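# Move the part from the cabinet rack onto the bench

## Task

Lift the part off the rack inside the cabinet and set it down on the bench, without moving any of the rack's rods from where they sit, and then release the part so neither gripper is holding it.

## Robot and tools

Robot: two arms, left_arm and right_arm, each ending in a two-finger gripper. The fingers extend along the gripper's +z axis and close along its y axis. The reported gripper position is the spot between the finger pads, roughly 1 cm short of the fingertips.

Scene frame: origin on the table surface midway between the arms, +x out over the table, +z up, left_arm on the +y side. The names left and right are labels for the arms, not image sides. Result lines give each gripper's end_effector_position (metres) and end_effector_quat_wxyz in this frame, as 'left_arm: ...' | 'right_arm: ...'. Printed positions may be somewhat wrong, especially when an arm reaches far.

The row format (used by both execute_actions and move): 14 numbers, each between -1 and 1, always both arms even if one is idle. Order: left_arm dx, dy, dz, rx, ry, rz, opening, then right_arm dx, dy, dz, rx, ry, rz, opening. dx..rz are an offset, not a pose: a displacement of the gripper expressed in that gripper's own axes, relative to its measured pose at the start of the action (for the first action in a call, the pose shown in the latest result of this scene). Scale: 1.0 equals 0.6 m of translation or 180 degrees of rotation; rx, ry, rz form a single rotation vector. Opening is absolute, not an offset: +1 fully open (0.094 m), -1 closed. Optionally 12 more numbers in 0..1 can follow: per-joint stiffness multipliers, left_arm's six joints then right_arm's six, in Joint positions order; they persist until changed.

execute_actions(actions): a list of actions run one after another. Each action is a table of up to 15 rows; each row lasts one control step of 1/30 s, and if fewer than 15 rows are given the final row repeats to fill the action. Every row is measured from the action's start pose, not from the row before. An empty list just returns the current state and images.

move(target, speed, blocking): target is one 14-number row as above, offsets from the last reported pose. Each gripper travels in a straight line toward its target; both arms finish together, over 0.5 to 10 s (capped at 10 s, possibly short of target). Rotation takes the shorter direction. speed is top linear speed in m/s, 0.002 to 0.5, default 0.25; turning is capped at twice that in rad/s. Openings are sent at the start. Paths ignore obstacles and the other arm; grippers may lag, drift, or overshoot speed, mostly near full extension. Faster moves and targets set deeper past a contact hit and press harder. With blocking=false the call returns after 0.5 s while motion continues; you must call wait or stop before any further execute_actions or move. The result adds a 'move:' line giving the outcome (done, off_target, moving, held, fault) and active limits: limits=paced means the sent pose was clipped; limits=held means a safety check blocked some steps, after which the arm may surge fast. An ending that names one arm means the other finished normally. Distances to target are also reported.

wait(seconds): 0 to 10 s, arms keep their last command; returns early if a running move finishes. stop(): brakes a running move; braking needs distance, more when fast; fingers continue. zoom_image(camera, region): enlarged view of [x0, y0, x1, y1] pixels (origin top-left, max 504x504) of cam_high, cam_left_wrist or cam_right_wrist, each 504x504. finished_scene(scene): ends the scene irreversibly once the goal holds; pass the scene number.

Controller behaviour: each control step the commanded pose is limited to 70 mm and 16 degrees from the measured pose, then damped inverse kinematics drives the joints, favouring position over orientation. A distant target can take several actions; after an action the arm stops at its last clipped pose, so send the remainder next. 'Hand target' lines show the pose currently being driven toward. Elbows cannot straighten fully. Arms tend to finish a centimetre or more low, and repeated zero offsets let them sag; to hold an arm still, first send the offset back to where it should be, then zeros, raising the aim if it keeps sinking. A 'pose unreachable' line means the clearance check altered or blocked that arm's command. Joint ranges (rad): waist -2.618..3.054, shoulder 0..3.142, elbow 0..3.142, wrist pitch -1.571..1.571, wrist yaw -1.571..1.571, wrist roll -2.094..2.094.

Gripping: grip_measured is the finger opening on the command scale; the last Joint positions value is opening in metres. Readings may be off by about 1 mm per gripper, consistently. To hold something, command roughly 0.03 below grip_measured for a firm grip, less for a gentle one. Pad force tops out near 50-62 N (lower on some grippers, and weaker on parts under about 2 mm thick); first contact can spike.

Hazards: the part may be briefly tugged or loose things nudged. Knocking anything off the table fails. Avoid drops, slips, slams, hard shoves, and arm-on-arm collisions (which can end the scene). Motor heat builds while holding loads: MOTOR HOT warns at 75 °C; 90 °C halts that arm for 10 s; 100 °C makes the arm go limp and fall. These appear as OVER-TEMPERATURE FAULT lines; any FAULT can cut short a move, action or wait. Faster, smoother, lower-effort motion is preferred.

Each tool is called after "Emit:" in YAML: its name, and indented under it one key for each argument.

## Session

Emit:
execute_actions:
  actions: []

Scene clock: 0.00 s.
left_arm: end_effector_position=(+0.3649, +0.2529, +0.3158) grip_measured=+1.000 end_effector_quat_wxyz=(+0.321, +0.433, +0.840, +0.059) | right_arm: end_effector_position=(+0.5499, -0.5427, +0.1920) grip_measured=+1.000 end_effector_quat_wxyz=(-0.174, -0.368, +0.733, -0.545)
Joint positions: left_arm=[-0.106  1.575  1.874 -1.218  0.139  0.836  0.094] | right_arm=[-0.25   2.305  2.049 -0.698  1.135 -1.44   0.094]
Joint velocities: left_arm=[ 0.002 -0.007 -0.012 -0.081 -0.066 -0.007  0.   ] | right_arm=[ 0.017 -0.002 -0.022 -0.007 -0.066  0.007  0.   ]
Motor temperatures (°C, as the motors report them): left_arm=[21 21 20 22 20 23] | right_arm=[22 22 21 19 21 22]
Hand target (left_arm): +0.364, +0.252, +0.324; +0.332, +0.432, +0.836, +0.060
Hand target (right_arm): +0.549, -0.543, +0.202; -0.169, -0.358, +0.734, -0.552
Joint stiffness scale: left_arm=[1. 1. 1. 1. 1. 1.] | right_arm=[1. 1. 1. 1. 1. 1.]

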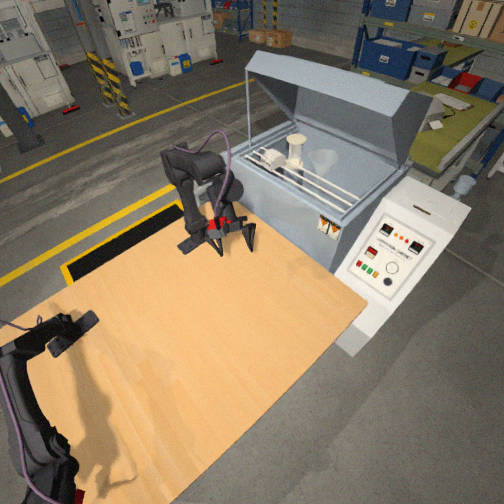

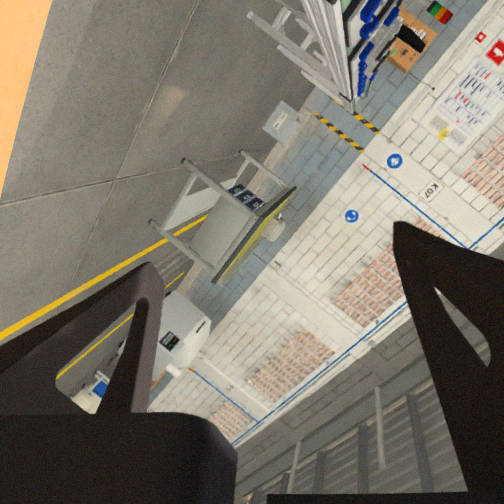

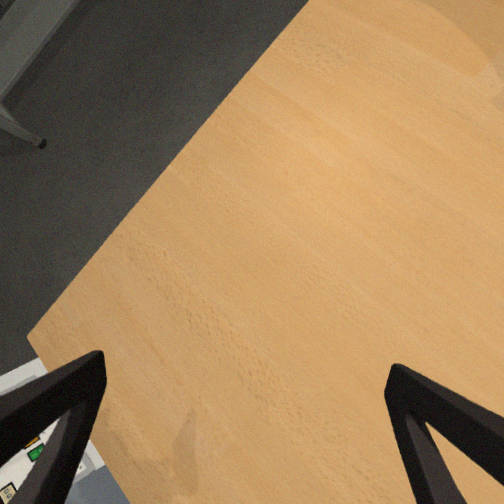

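Emit:
zoom_image:
  camera: "cam_high"
  region: [200,110,380,260]

Region (200, 110, 380, 260) of cam_high's 504x504 image, scaled by 2.800, with more detail than that image has.

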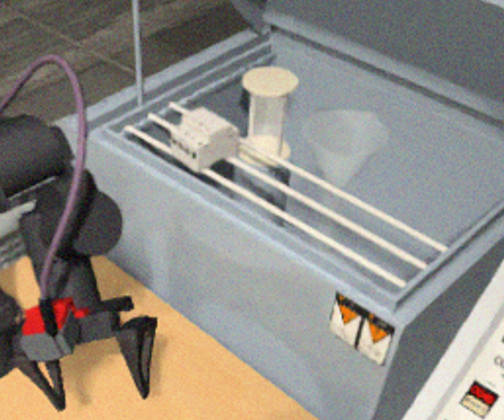

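Emit:
move:
  target: [0.497,0.065,-0.413,-0.396,0.126,-0.641,1,0,0,0,0,0,0,1]
  speed: 0.3

Scene clock: 5.60 s.
left_arm: end_effector_position=(+0.1274, +0.5509, +0.3757) grip_measured=+1.000 end_effector_quat_wxyz=(+0.278, -0.640, +0.673, +0.246) | right_arm: end_effector_position=(+0.5500, -0.5426, +0.1919) grip_measured=+1.000 end_effector_quat_wxyz=(-0.174, -0.368, +0.733, -0.545)
Joint positions: left_arm=[ 0.7    1.393  1.971 -1.54  -0.488 -0.625  0.094] | right_arm=[-0.25   2.305  2.049 -0.698  1.134 -1.44   0.094]
Joint velocities: left_arm=[-0.007 -0.007 -0.022  0.066 -0.081 -0.007  0.   ] | right_arm=[-0.017  0.007  0.007 -0.022 -0.022 -0.007  0.   ]
Motor temperatures (°C, as the motors report them): left_arm=[21 21 20 23 20 23] | right_arm=[22 25 22 20 21 22]
Hand target (left_arm): +0.122, +0.554, +0.382; -0.280, +0.648, -0.661, -0.253
Hand target (right_arm): +0.550, -0.543, +0.192; -0.174, -0.368, +0.733, -0.545
Off the commanded pose (left_arm): 0.008 m, 5 deg.
Off the commanded pose (right_arm): 0.000 m, 0 deg.
Joint stiffness scale: left_arm=[1. 1. 1. 1. 1. 1.] | right_arm=[1. 1. 1. 1. 1. 1.]
joint sent to its limit (left arm) — the command would take joint 4 (wrist pitch) past its lower limit, so that joint was sent only as far as its limit.
move: off_target (left_arm)

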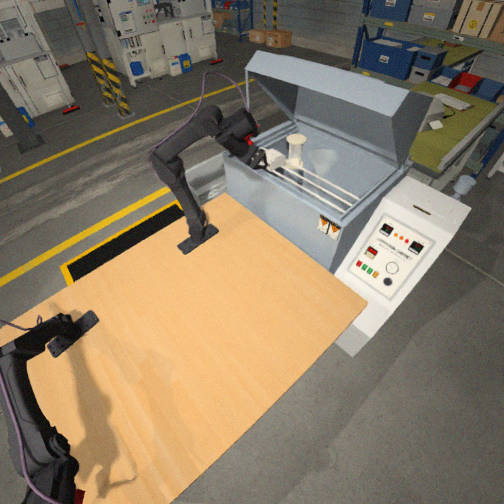

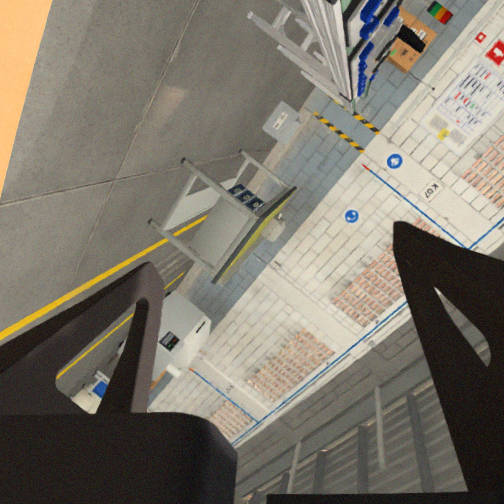

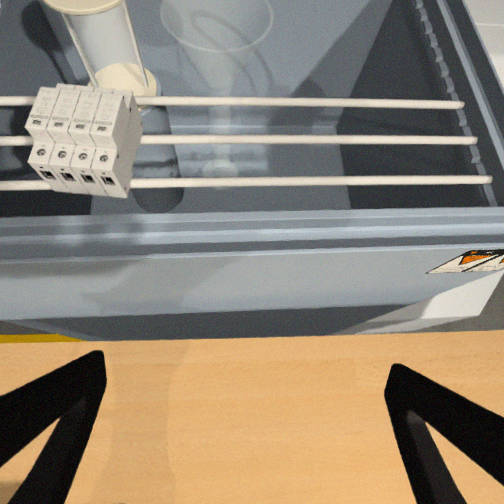

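Emit:
move:
  target: [-0.07,0.26,0.17,0,0,0,1,0,0,0,0,0,0,1]
  speed: 0.2

Scene clock: 7.67 s.
left_arm: end_effector_position=(-0.0208, +0.6576, +0.3261) grip_measured=+1.000 end_effector_quat_wxyz=(+0.267, -0.642, +0.675, +0.247) | right_arm: end_effector_position=(+0.5500, -0.5426, +0.1919) grip_measured=+1.000 end_effector_quat_wxyz=(-0.174, -0.369, +0.733, -0.545)
Joint positions: left_arm=[ 1.565  1.387  1.692 -1.135  0.065  0.057  0.094] | right_arm=[-0.25   2.305  2.049 -0.698  1.134 -1.44   0.094]
Joint velocities: left_arm=[-0.007 -0.007 -0.007  0.022 -0.051 -0.022  0.   ] | right_arm=[-0.022 -0.012 -0.012  0.037 -0.066  0.022  0.   ]
Motor temperatures (°C, as the motors report them): left_arm=[21 21 20 23 20 23] | right_arm=[22 26 22 20 21 22]
Hand target (left_arm): -0.023, +0.661, +0.325; -0.271, +0.639, -0.675, -0.250
Hand target (right_arm): +0.550, -0.543, +0.192; -0.174, -0.368, +0.733, -0.545
Off the commanded pose (left_arm): 0.003 m, 1 deg.
Off the commanded pose (right_arm): 0.000 m, 0 deg.
Joint stiffness scale: left_arm=[1. 1. 1. 1. 1. 1.] | right_arm=[1. 1. 1. 1. 1. 1.]
move: done

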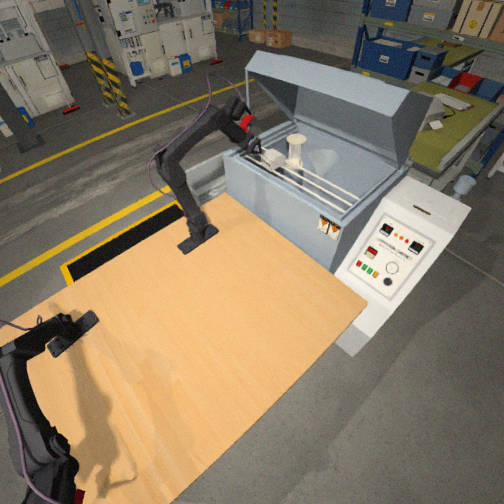

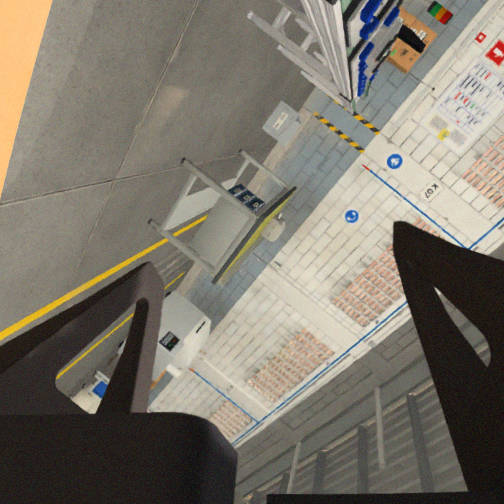

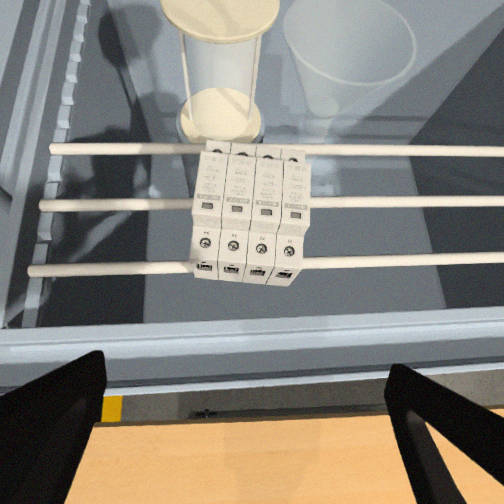

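Emit:
move:
  target: [-0.02,-0.008,0.13,0.023,0,0.024,1,0,0,0,0,0,0,1]
  speed: 0.12

Scene clock: 9.40 s.
left_arm: end_effector_position=(-0.0115, +0.7148, +0.2761) grip_measured=+1.000 end_effector_quat_wxyz=(+0.274, -0.612, +0.705, +0.229) | right_arm: end_effector_position=(+0.5500, -0.5426, +0.1919) grip_measured=+1.000 end_effector_quat_wxyz=(-0.174, -0.369, +0.733, -0.545)
Joint positions: left_arm=[ 1.565  1.53   1.609 -0.93   0.128  0.125  0.094] | right_arm=[-0.25   2.305  2.049 -0.698  1.134 -1.44   0.094]
Joint velocities: left_arm=[ 0.007  0.017 -0.002 -0.051 -0.081 -0.037  0.   ] | right_arm=[ 0.007 -0.022 -0.007 -0.007  0.022 -0.007  0.   ]
Motor temperatures (°C, as the motors report them): left_arm=[21 21 21 23 20 23] | right_arm=[22 27 22 20 21 22]
Hand target (left_arm): -0.011, +0.718, +0.276; +0.280, -0.607, +0.707, +0.232
Hand target (right_arm): +0.550, -0.543, +0.192; -0.174, -0.368, +0.733, -0.545
Off the commanded pose (left_arm): 0.004 m, 1 deg.
Off the commanded pose (right_arm): 0.000 m, 0 deg.
Joint stiffness scale: left_arm=[1. 1. 1. 1. 1. 1.] | right_arm=[1. 1. 1. 1. 1. 1.]
move: done

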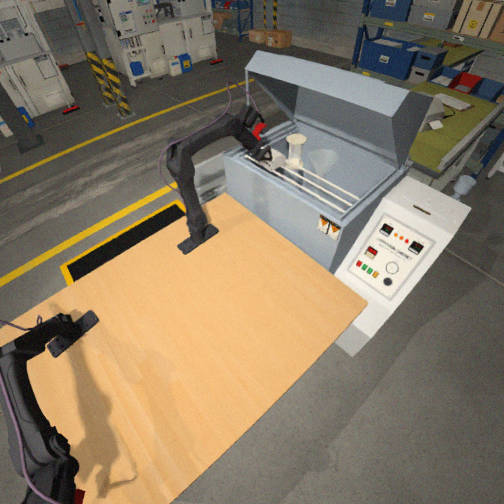

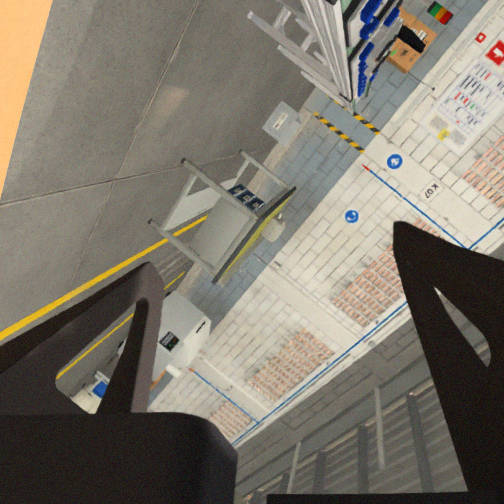

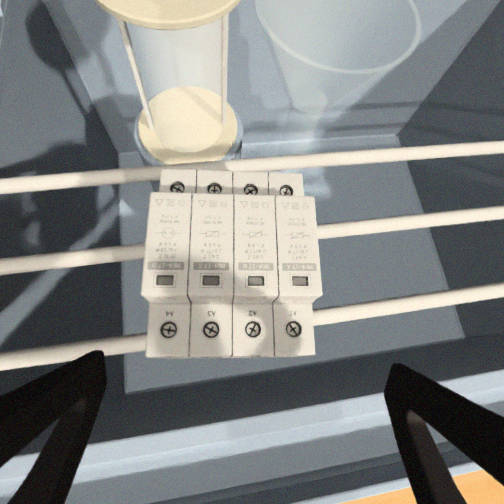

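Emit:
move:
  target: [0,0.008,0.095,0,0,0,1,0,0,0,0,0,0,1]
  speed: 0.07

Scene clock: 10.97 s.
left_arm: end_effector_position=(-0.0129, +0.7493, +0.2351) grip_measured=+1.000 end_effector_quat_wxyz=(+0.271, -0.614, +0.706, +0.226) | right_arm: end_effector_position=(+0.5500, -0.5426, +0.1918) grip_measured=+1.000 end_effector_quat_wxyz=(-0.174, -0.369, +0.733, -0.545)
Joint positions: left_arm=[ 1.565  1.63   1.549 -0.777  0.127  0.126  0.094] | right_arm=[-0.25   2.305  2.049 -0.698  1.134 -1.44   0.094]
Joint velocities: left_arm=[ 0.017  0.007 -0.007 -0.037  0.037 -0.037  0.   ] | right_arm=[ 0.007 -0.022 -0.022  0.051  0.007  0.022  0.   ]
Motor temperatures (°C, as the motors report them): left_arm=[21 22 21 23 20 23] | right_arm=[22 28 22 20 21 22]
Hand target (left_arm): -0.009, +0.752, +0.233; +0.274, -0.612, +0.705, +0.229
Hand target (right_arm): +0.550, -0.543, +0.192; -0.174, -0.369, +0.733, -0.545
Off the commanded pose (left_arm): 0.005 m, 0 deg.
Off the commanded pose (right_arm): 0.000 m, 0 deg.
Joint stiffness scale: left_arm=[1. 1. 1. 1. 1. 1.] | right_arm=[1. 1. 1. 1. 1. 1.]
move: done

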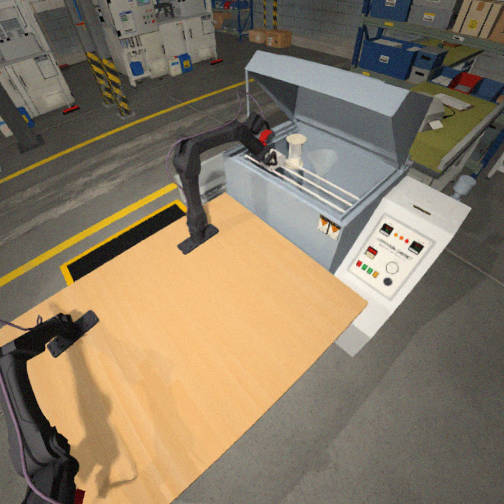

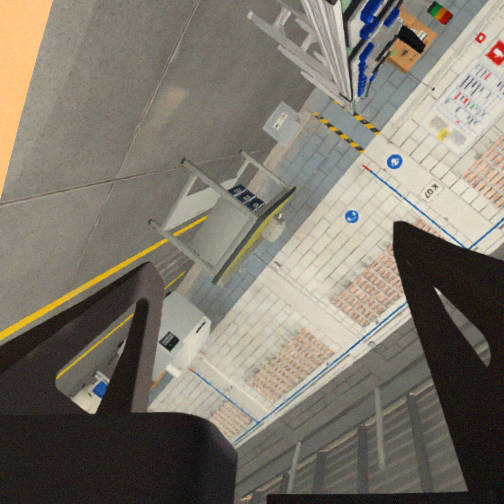

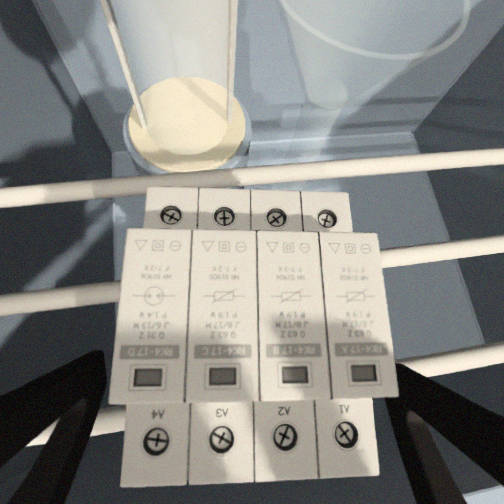

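Emit:
move:
  target: [-0.005,-0.01,0.04,0,0,0,1,0,0,0,0,0,0,1]
  speed: 0.05

Emit:
move:
  target: [0,0,0,0,0,0,0.49,0,0,0,0,0,0,1]

Scene clock: 12.13 s.
left_arm: end_effector_position=(-0.0076, +0.7623, +0.2190) grip_measured=+1.000 end_effector_quat_wxyz=(+0.267, -0.615, +0.708, +0.222) | right_arm: end_effector_position=(+0.5501, -0.5426, +0.1918) grip_measured=+1.000 end_effector_quat_wxyz=(-0.174, -0.369, +0.733, -0.545)
Joint positions: left_arm=[ 1.548  1.681  1.549 -0.737  0.116  0.113  0.094] | right_arm=[-0.25   2.305  2.049 -0.698  1.133 -1.44   0.094]
Joint velocities: left_arm=[-0.017 -0.007  0.002 -0.095  0.066 -0.022  0.   ] | right_arm=[ 0.022  0.002 -0.017  0.022 -0.007 -0.022  0.   ]
Motor temperatures (°C, as the motors report them): left_arm=[21 22 21 24 20 23] | right_arm=[22 28 23 20 21 22]
Hand target (left_arm): -0.004, +0.766, +0.219; +0.272, -0.613, +0.706, +0.226
Hand target (right_arm): +0.550, -0.543, +0.192; -0.174, -0.369, +0.733, -0.545
Off the commanded pose (left_arm): 0.005 m, 1 deg.
Off the commanded pose (right_arm): 0.000 m, 0 deg.
Joint stiffness scale: left_arm=[1. 1. 1. 1. 1. 1.] | right_arm=[1. 1. 1. 1. 1. 1.]
move: done

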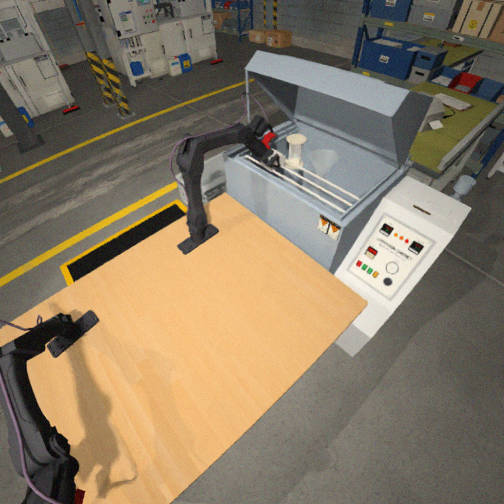

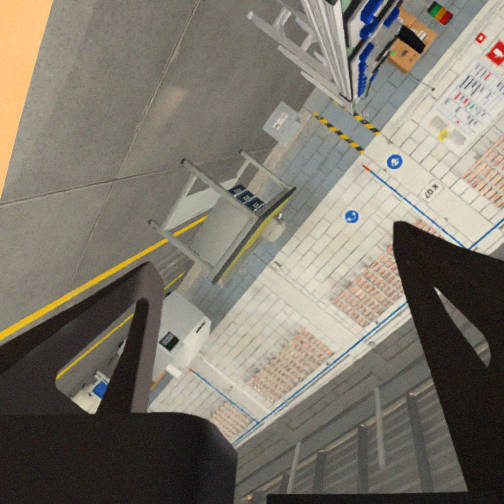

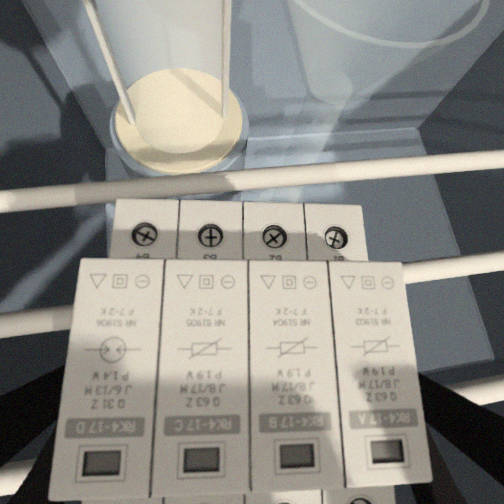

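Scene clock: 12.63 s.
left_arm: end_effector_position=(-0.0085, +0.7624, +0.2189) grip_measured=+0.540 end_effector_quat_wxyz=(+0.265, -0.616, +0.708, +0.223) | right_arm: end_effector_position=(+0.5501, -0.5425, +0.1917) grip_measured=+1.000 end_effector_quat_wxyz=(-0.174, -0.369, +0.733, -0.545)
Joint positions: left_arm=[ 1.548  1.681  1.549 -0.737  0.111  0.114  0.072] | right_arm=[-0.25   2.305  2.049 -0.698  1.133 -1.441  0.094]
Joint velocities: left_arm=[-0.022  0.002  0.002  0.007  0.022 -0.007 -0.001] | right_arm=[ 0.012 -0.007  0.002 -0.007  0.022  0.022  0.   ]
Motor temperatures (°C, as the motors report them): left_arm=[21 22 21 24 20 23] | right_arm=[22 28 23 20 21 22]
Hand target (left_arm): -0.008, +0.762, +0.219; +0.267, -0.615, +0.708, +0.222
Hand target (right_arm): +0.550, -0.543, +0.192; -0.174, -0.369, +0.733, -0.545
Off the commanded pose (left_arm): 0.001 m, 0 deg.
Off the commanded pose (right_arm): 0.000 m, 0 deg.
Joint stiffness scale: left_arm=[1. 1. 1. 1. 1. 1.] | right_arm=[1. 1. 1. 1. 1. 1.]
move: done

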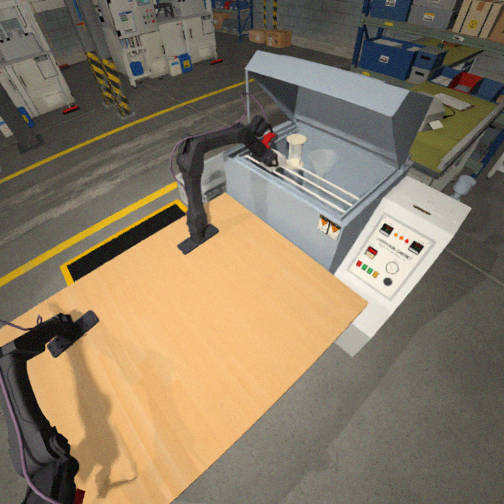

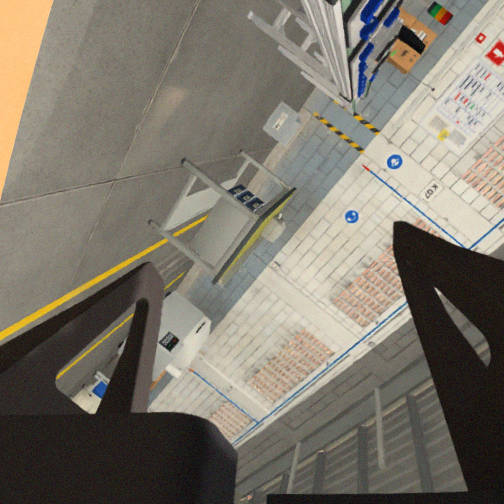

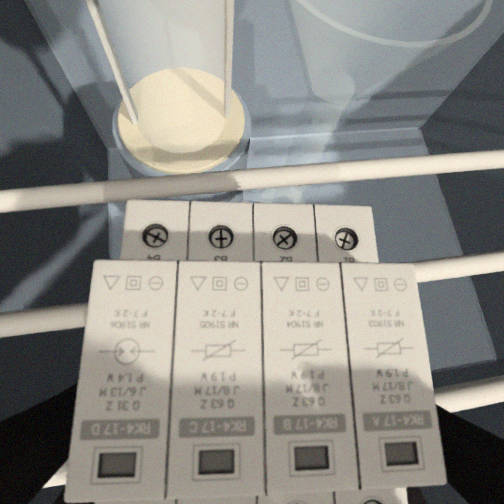

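Emit:
move:
  target: [-0.07,0,-0.1,0,0,0,0.49,0,0,0,0,0,0,1]
  speed: 0.07

Emit:
move:
  target: [0.353,-0.593,-0.36,0.235,0,0.275,0.49,0,0,0,0,0,0,1]

Emit:
move:
  target: [0.24,0,0.28,0,0,0,0.49,0,0,0,0,0,0,1]
  speed: 0.2

Scene clock: 14.97 s.
left_arm: end_effector_position=(-0.0083, +0.7406, +0.2557) grip_measured=+0.540 end_effector_quat_wxyz=(+0.226, -0.632, +0.720, +0.178) | right_arm: end_effector_position=(+0.5501, -0.5425, +0.1917) grip_measured=+1.000 end_effector_quat_wxyz=(-0.174, -0.369, +0.733, -0.545)
Joint positions: left_arm=[ 1.548  1.746  1.849 -1.1    0.11   0.114  0.072] | right_arm=[-0.25   2.305  2.049 -0.698  1.133 -1.441  0.094]
Joint velocities: left_arm=[-0.007  0.007  0.002  0.037 -0.037  0.037 -0.001] | right_arm=[-0.007  0.017 -0.002  0.022 -0.022 -0.051  0.   ]
Motor temperatures (°C, as the motors report them): left_arm=[21 22 21 24 20 23] | right_arm=[22 29 23 20 21 22]
Hand target (left_arm): -0.011, +0.753, +0.292; +0.265, -0.616, +0.708, +0.224
Hand target (right_arm): +0.550, -0.543, +0.192; -0.174, -0.369, +0.733, -0.545
Off the commanded pose (left_arm): 0.039 m, 7 deg.
Off the commanded pose (right_arm): 0.000 m, 0 deg.
Joint stiffness scale: left_arm=[1. 1. 1. 1. 1. 1.] | right_arm=[1. 1. 1. 1. 1. 1.]
move: off_target (left_arm)

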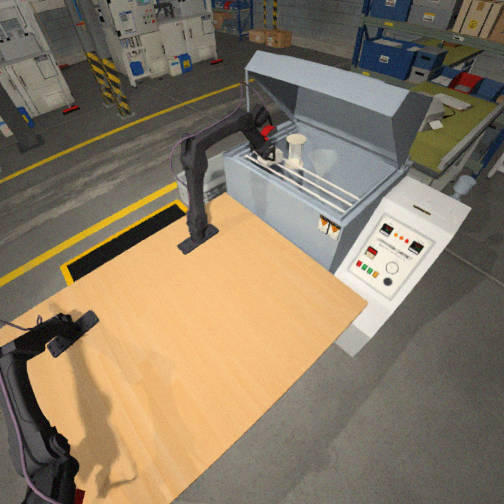

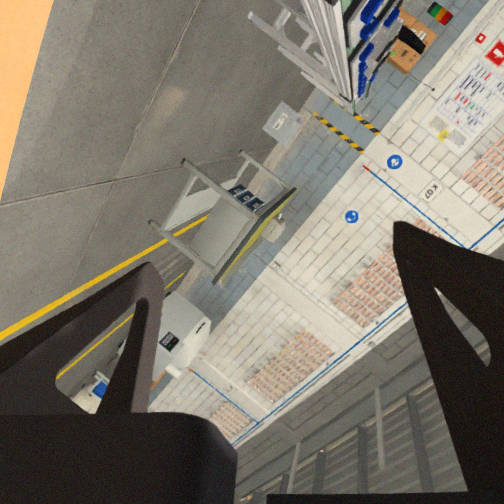

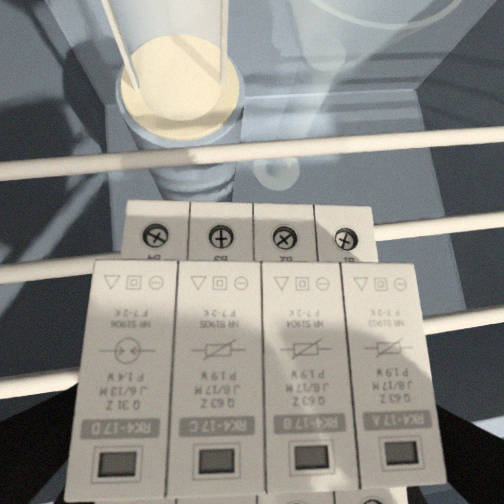

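Scene clock: 17.77 s.
left_arm: end_effector_position=(+0.2830, +0.3928, +0.3047) grip_measured=+0.542 end_effector_quat_wxyz=(+0.284, -0.168, +0.944, -0.021) | right_arm: end_effector_position=(+0.5502, -0.5425, +0.1917) grip_measured=+1.000 end_effector_quat_wxyz=(-0.174, -0.369, +0.733, -0.545)
Joint positions: left_arm=[ 0.327  1.384  1.711 -1.336  0.142 -0.028  0.072] | right_arm=[-0.25   2.305  2.049 -0.698  1.132 -1.441  0.094]
Joint velocities: left_arm=[ 0.002 -0.002  0.002  0.037 -0.037 -0.007  0.001] | right_arm=[-0.027 -0.027  0.012 -0.051  0.022 -0.081  0.   ]
Motor temperatures (°C, as the motors report them): left_arm=[21 23 22 24 20 23] | right_arm=[22 30 23 20 21 22]
Hand target (left_arm): +0.297, +0.395, +0.338; +0.347, -0.159, +0.924, -0.013
Hand target (right_arm): +0.550, -0.543, +0.192; -0.174, -0.369, +0.733, -0.545
Off the commanded pose (left_arm): 0.032 m, 7 deg.
Off the commanded pose (right_arm): 0.000 m, 0 deg.
Joint stiffness scale: left_arm=[1. 1. 1. 1. 1. 1.] | right_arm=[1. 1. 1. 1. 1. 1.]
move: off_target (left_arm)

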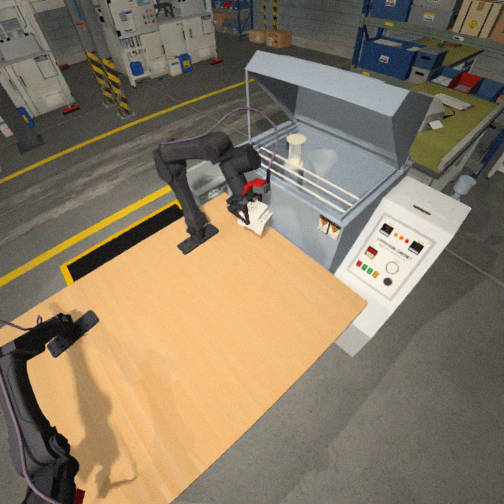

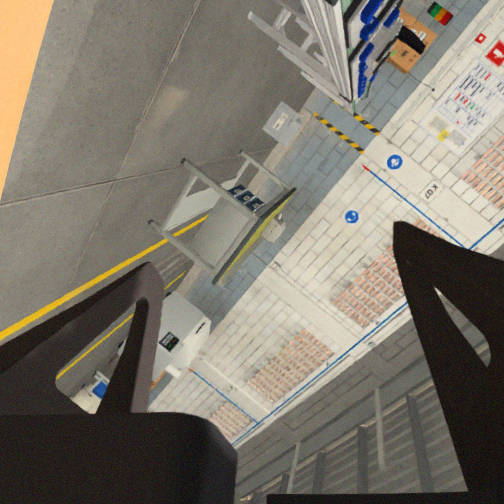

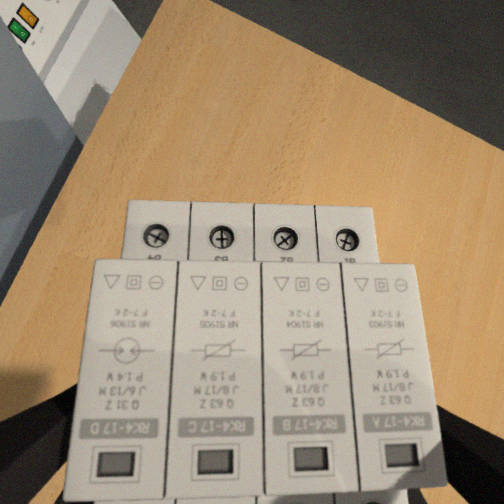

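Scene clock: 19.67 s.
left_arm: end_effector_position=(+0.2356, +0.3496, +0.0695) grip_measured=+0.542 end_effector_quat_wxyz=(+0.229, -0.175, +0.957, -0.024) | right_arm: end_effector_position=(+0.5502, -0.5425, +0.1916) grip_measured=+1.000 end_effector_quat_wxyz=(-0.174, -0.369, +0.733, -0.545)
Joint positions: left_arm=[ 0.183  1.122  0.622 -0.61   0.064 -0.155  0.072] | right_arm=[-0.25   2.305  2.049 -0.698  1.132 -1.441  0.094]
Joint velocities: left_arm=[-0.007  0.002 -0.007  0.007 -0.022 -0.051 -0.   ] | right_arm=[-0.007 -0.017  0.007  0.007 -0.007  0.007  0.   ]
Motor temperatures (°C, as the motors report them): left_arm=[21 23 22 24 20 23] | right_arm=[22 30 23 20 21 22]
Hand target (left_arm): +0.257, +0.351, +0.090; +0.284, -0.169, +0.944, -0.023
Hand target (right_arm): +0.550, -0.543, +0.192; -0.174, -0.369, +0.733, -0.545
Off the commanded pose (left_arm): 0.032 m, 7 deg.
Off the commanded pose (right_arm): 0.000 m, 0 deg.
Joint stiffness scale: left_arm=[1. 1. 1. 1. 1. 1.] | right_arm=[1. 1. 1. 1. 1. 1.]
move: off_target (left_arm)

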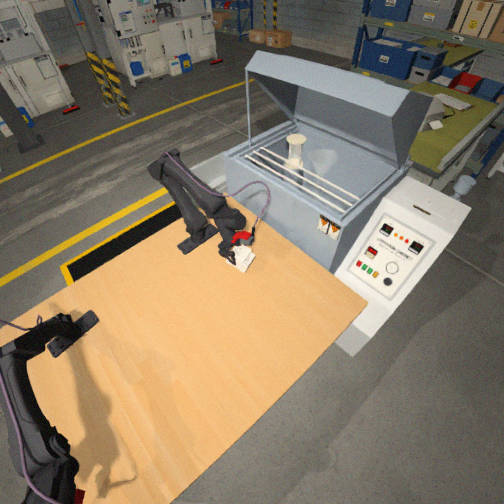

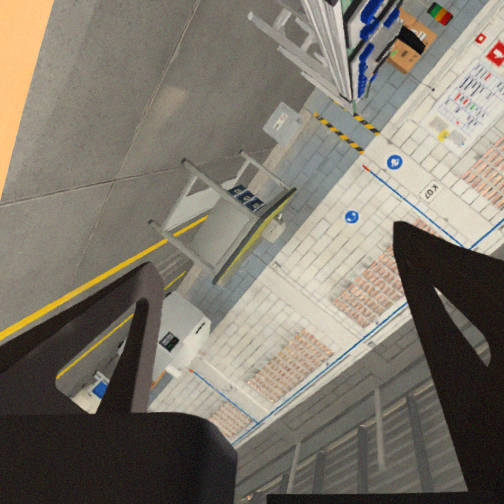

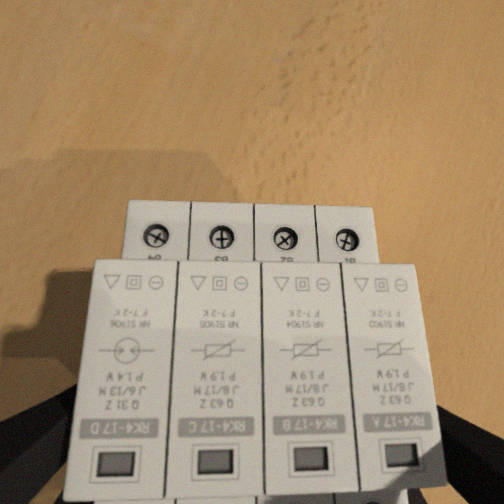

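Emit:
move:
  target: [0,0,0.045,-0.04,-0.09,0,0.49,0,0,0,0,0,0,1]
  speed: 0.08

Scene clock: 22.23 s.
left_arm: end_effector_position=(+0.2347, +0.3474, +0.0341) grip_measured=+0.542 end_effector_quat_wxyz=(+0.315, -0.189, +0.929, +0.055) | right_arm: end_effector_position=(+0.5502, -0.5425, +0.1916) grip_measured=+1.000 end_effector_quat_wxyz=(-0.174, -0.370, +0.733, -0.545)
Joint positions: left_arm=[-0.01   1.049  0.339 -0.239 -0.206 -0.306  0.072] | right_arm=[-0.25   2.305  2.049 -0.698  1.132 -1.441  0.094]
Joint velocities: left_arm=[-0.012 -0.007 -0.012  0.007 -0.037 -0.007  0.   ] | right_arm=[-0.012 -0.022 -0.007  0.022 -0.051 -0.037  0.   ]
Motor temperatures (°C, as the motors report them): left_arm=[21 23 22 24 20 23] | right_arm=[22 31 23 21 21 22]
Hand target (left_arm): +0.246, +0.349, +0.047; +0.351, -0.193, +0.914, +0.058
Hand target (right_arm): +0.550, -0.542, +0.192; -0.174, -0.369, +0.733, -0.545
Off the commanded pose (left_arm): 0.017 m, 4 deg.
Off the commanded pose (right_arm): 0.000 m, 0 deg.
Joint stiffness scale: left_arm=[1. 1. 1. 1. 1. 1.] | right_arm=[1. 1. 1. 1. 1. 1.]
move: off_target (left_arm)

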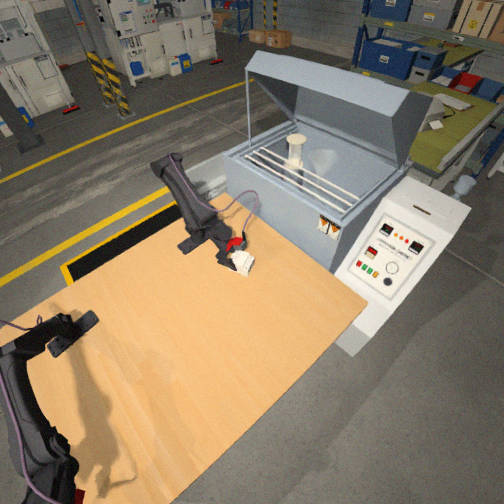

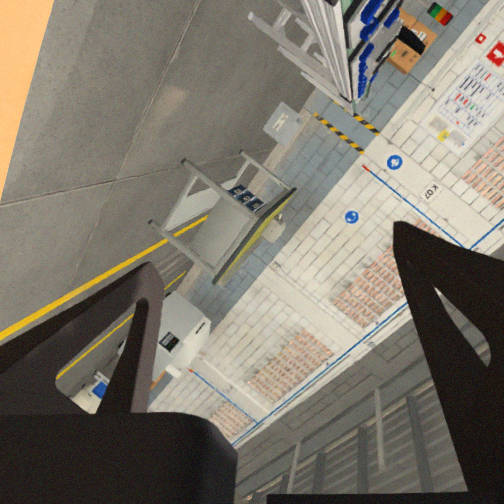

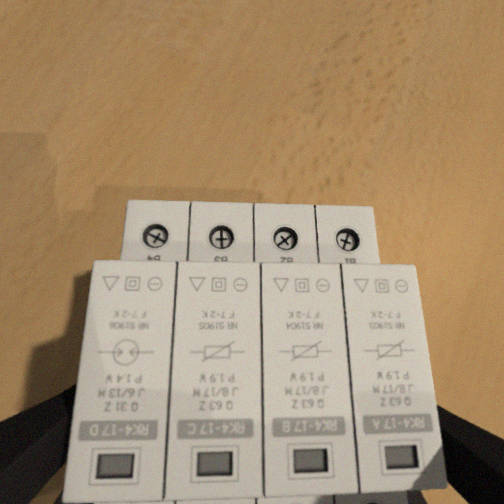

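Emit:
execute_actions:
  actions:
    - [[0,0,0,0,-0.02,0,0.49,0,0,0,0,0,0,1]]
    - [[0,0,0,0,0,0,1,0,0,0,0,0,0,1]]
    - [[-0.05,0,-0.08,0,0,0,1,0,0,0,0,0,0,1]]

Scene clock: 24.00 s.
left_arm: end_effector_position=(+0.2279, +0.3472, +0.0766) grip_measured=+1.000 end_effector_quat_wxyz=(+0.325, -0.186, +0.925, +0.059) | right_arm: end_effector_position=(+0.5503, -0.5424, +0.1915) grip_measured=+1.000 end_effector_quat_wxyz=(-0.174, -0.370, +0.733, -0.544)
Joint positions: left_arm=[-0.022  0.901  0.449 -0.478 -0.222 -0.305  0.094] | right_arm=[-0.25   2.305  2.049 -0.698  1.131 -1.441  0.094]
Joint velocities: left_arm=[-0.002  0.007 -0.017 -0.139  0.051  0.037  0.   ] | right_arm=[ 0.007 -0.007  0.017 -0.022 -0.081 -0.066  0.   ]
Motor temperatures (°C, as the motors report them): left_arm=[21 23 22 24 20 23] | right_arm=[22 31 23 21 21 22]
Hand target (left_arm): +0.228, +0.346, +0.087; +0.331, -0.186, +0.923, +0.058
Hand target (right_arm): +0.550, -0.542, +0.191; -0.174, -0.370, +0.733, -0.544
Off the commanded pose (left_arm): 0.011 m, 1 deg.
Off the commanded pose (right_arm): 0.000 m, 0 deg.
Joint stiffness scale: left_arm=[1. 1. 1. 1. 1. 1.] | right_arm=[1. 1. 1. 1. 1. 1.]

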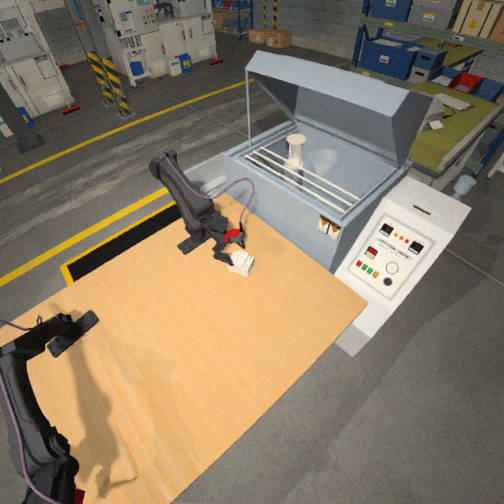

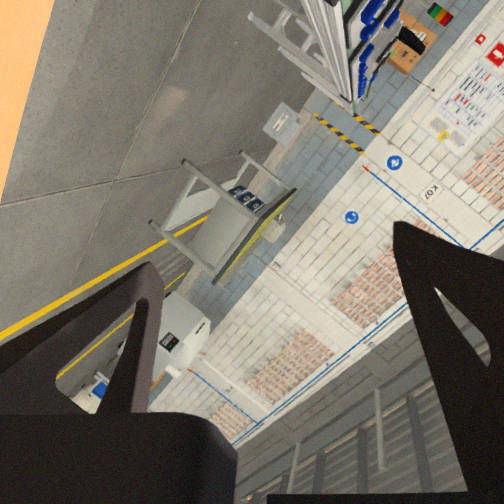

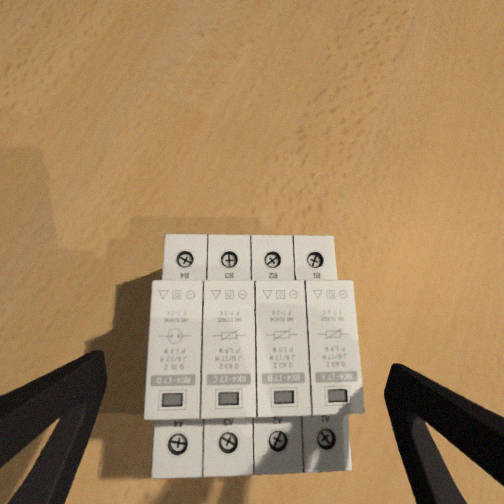

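Emit:
finished_scene:
  scene: 1

The scene is finished: the task was done.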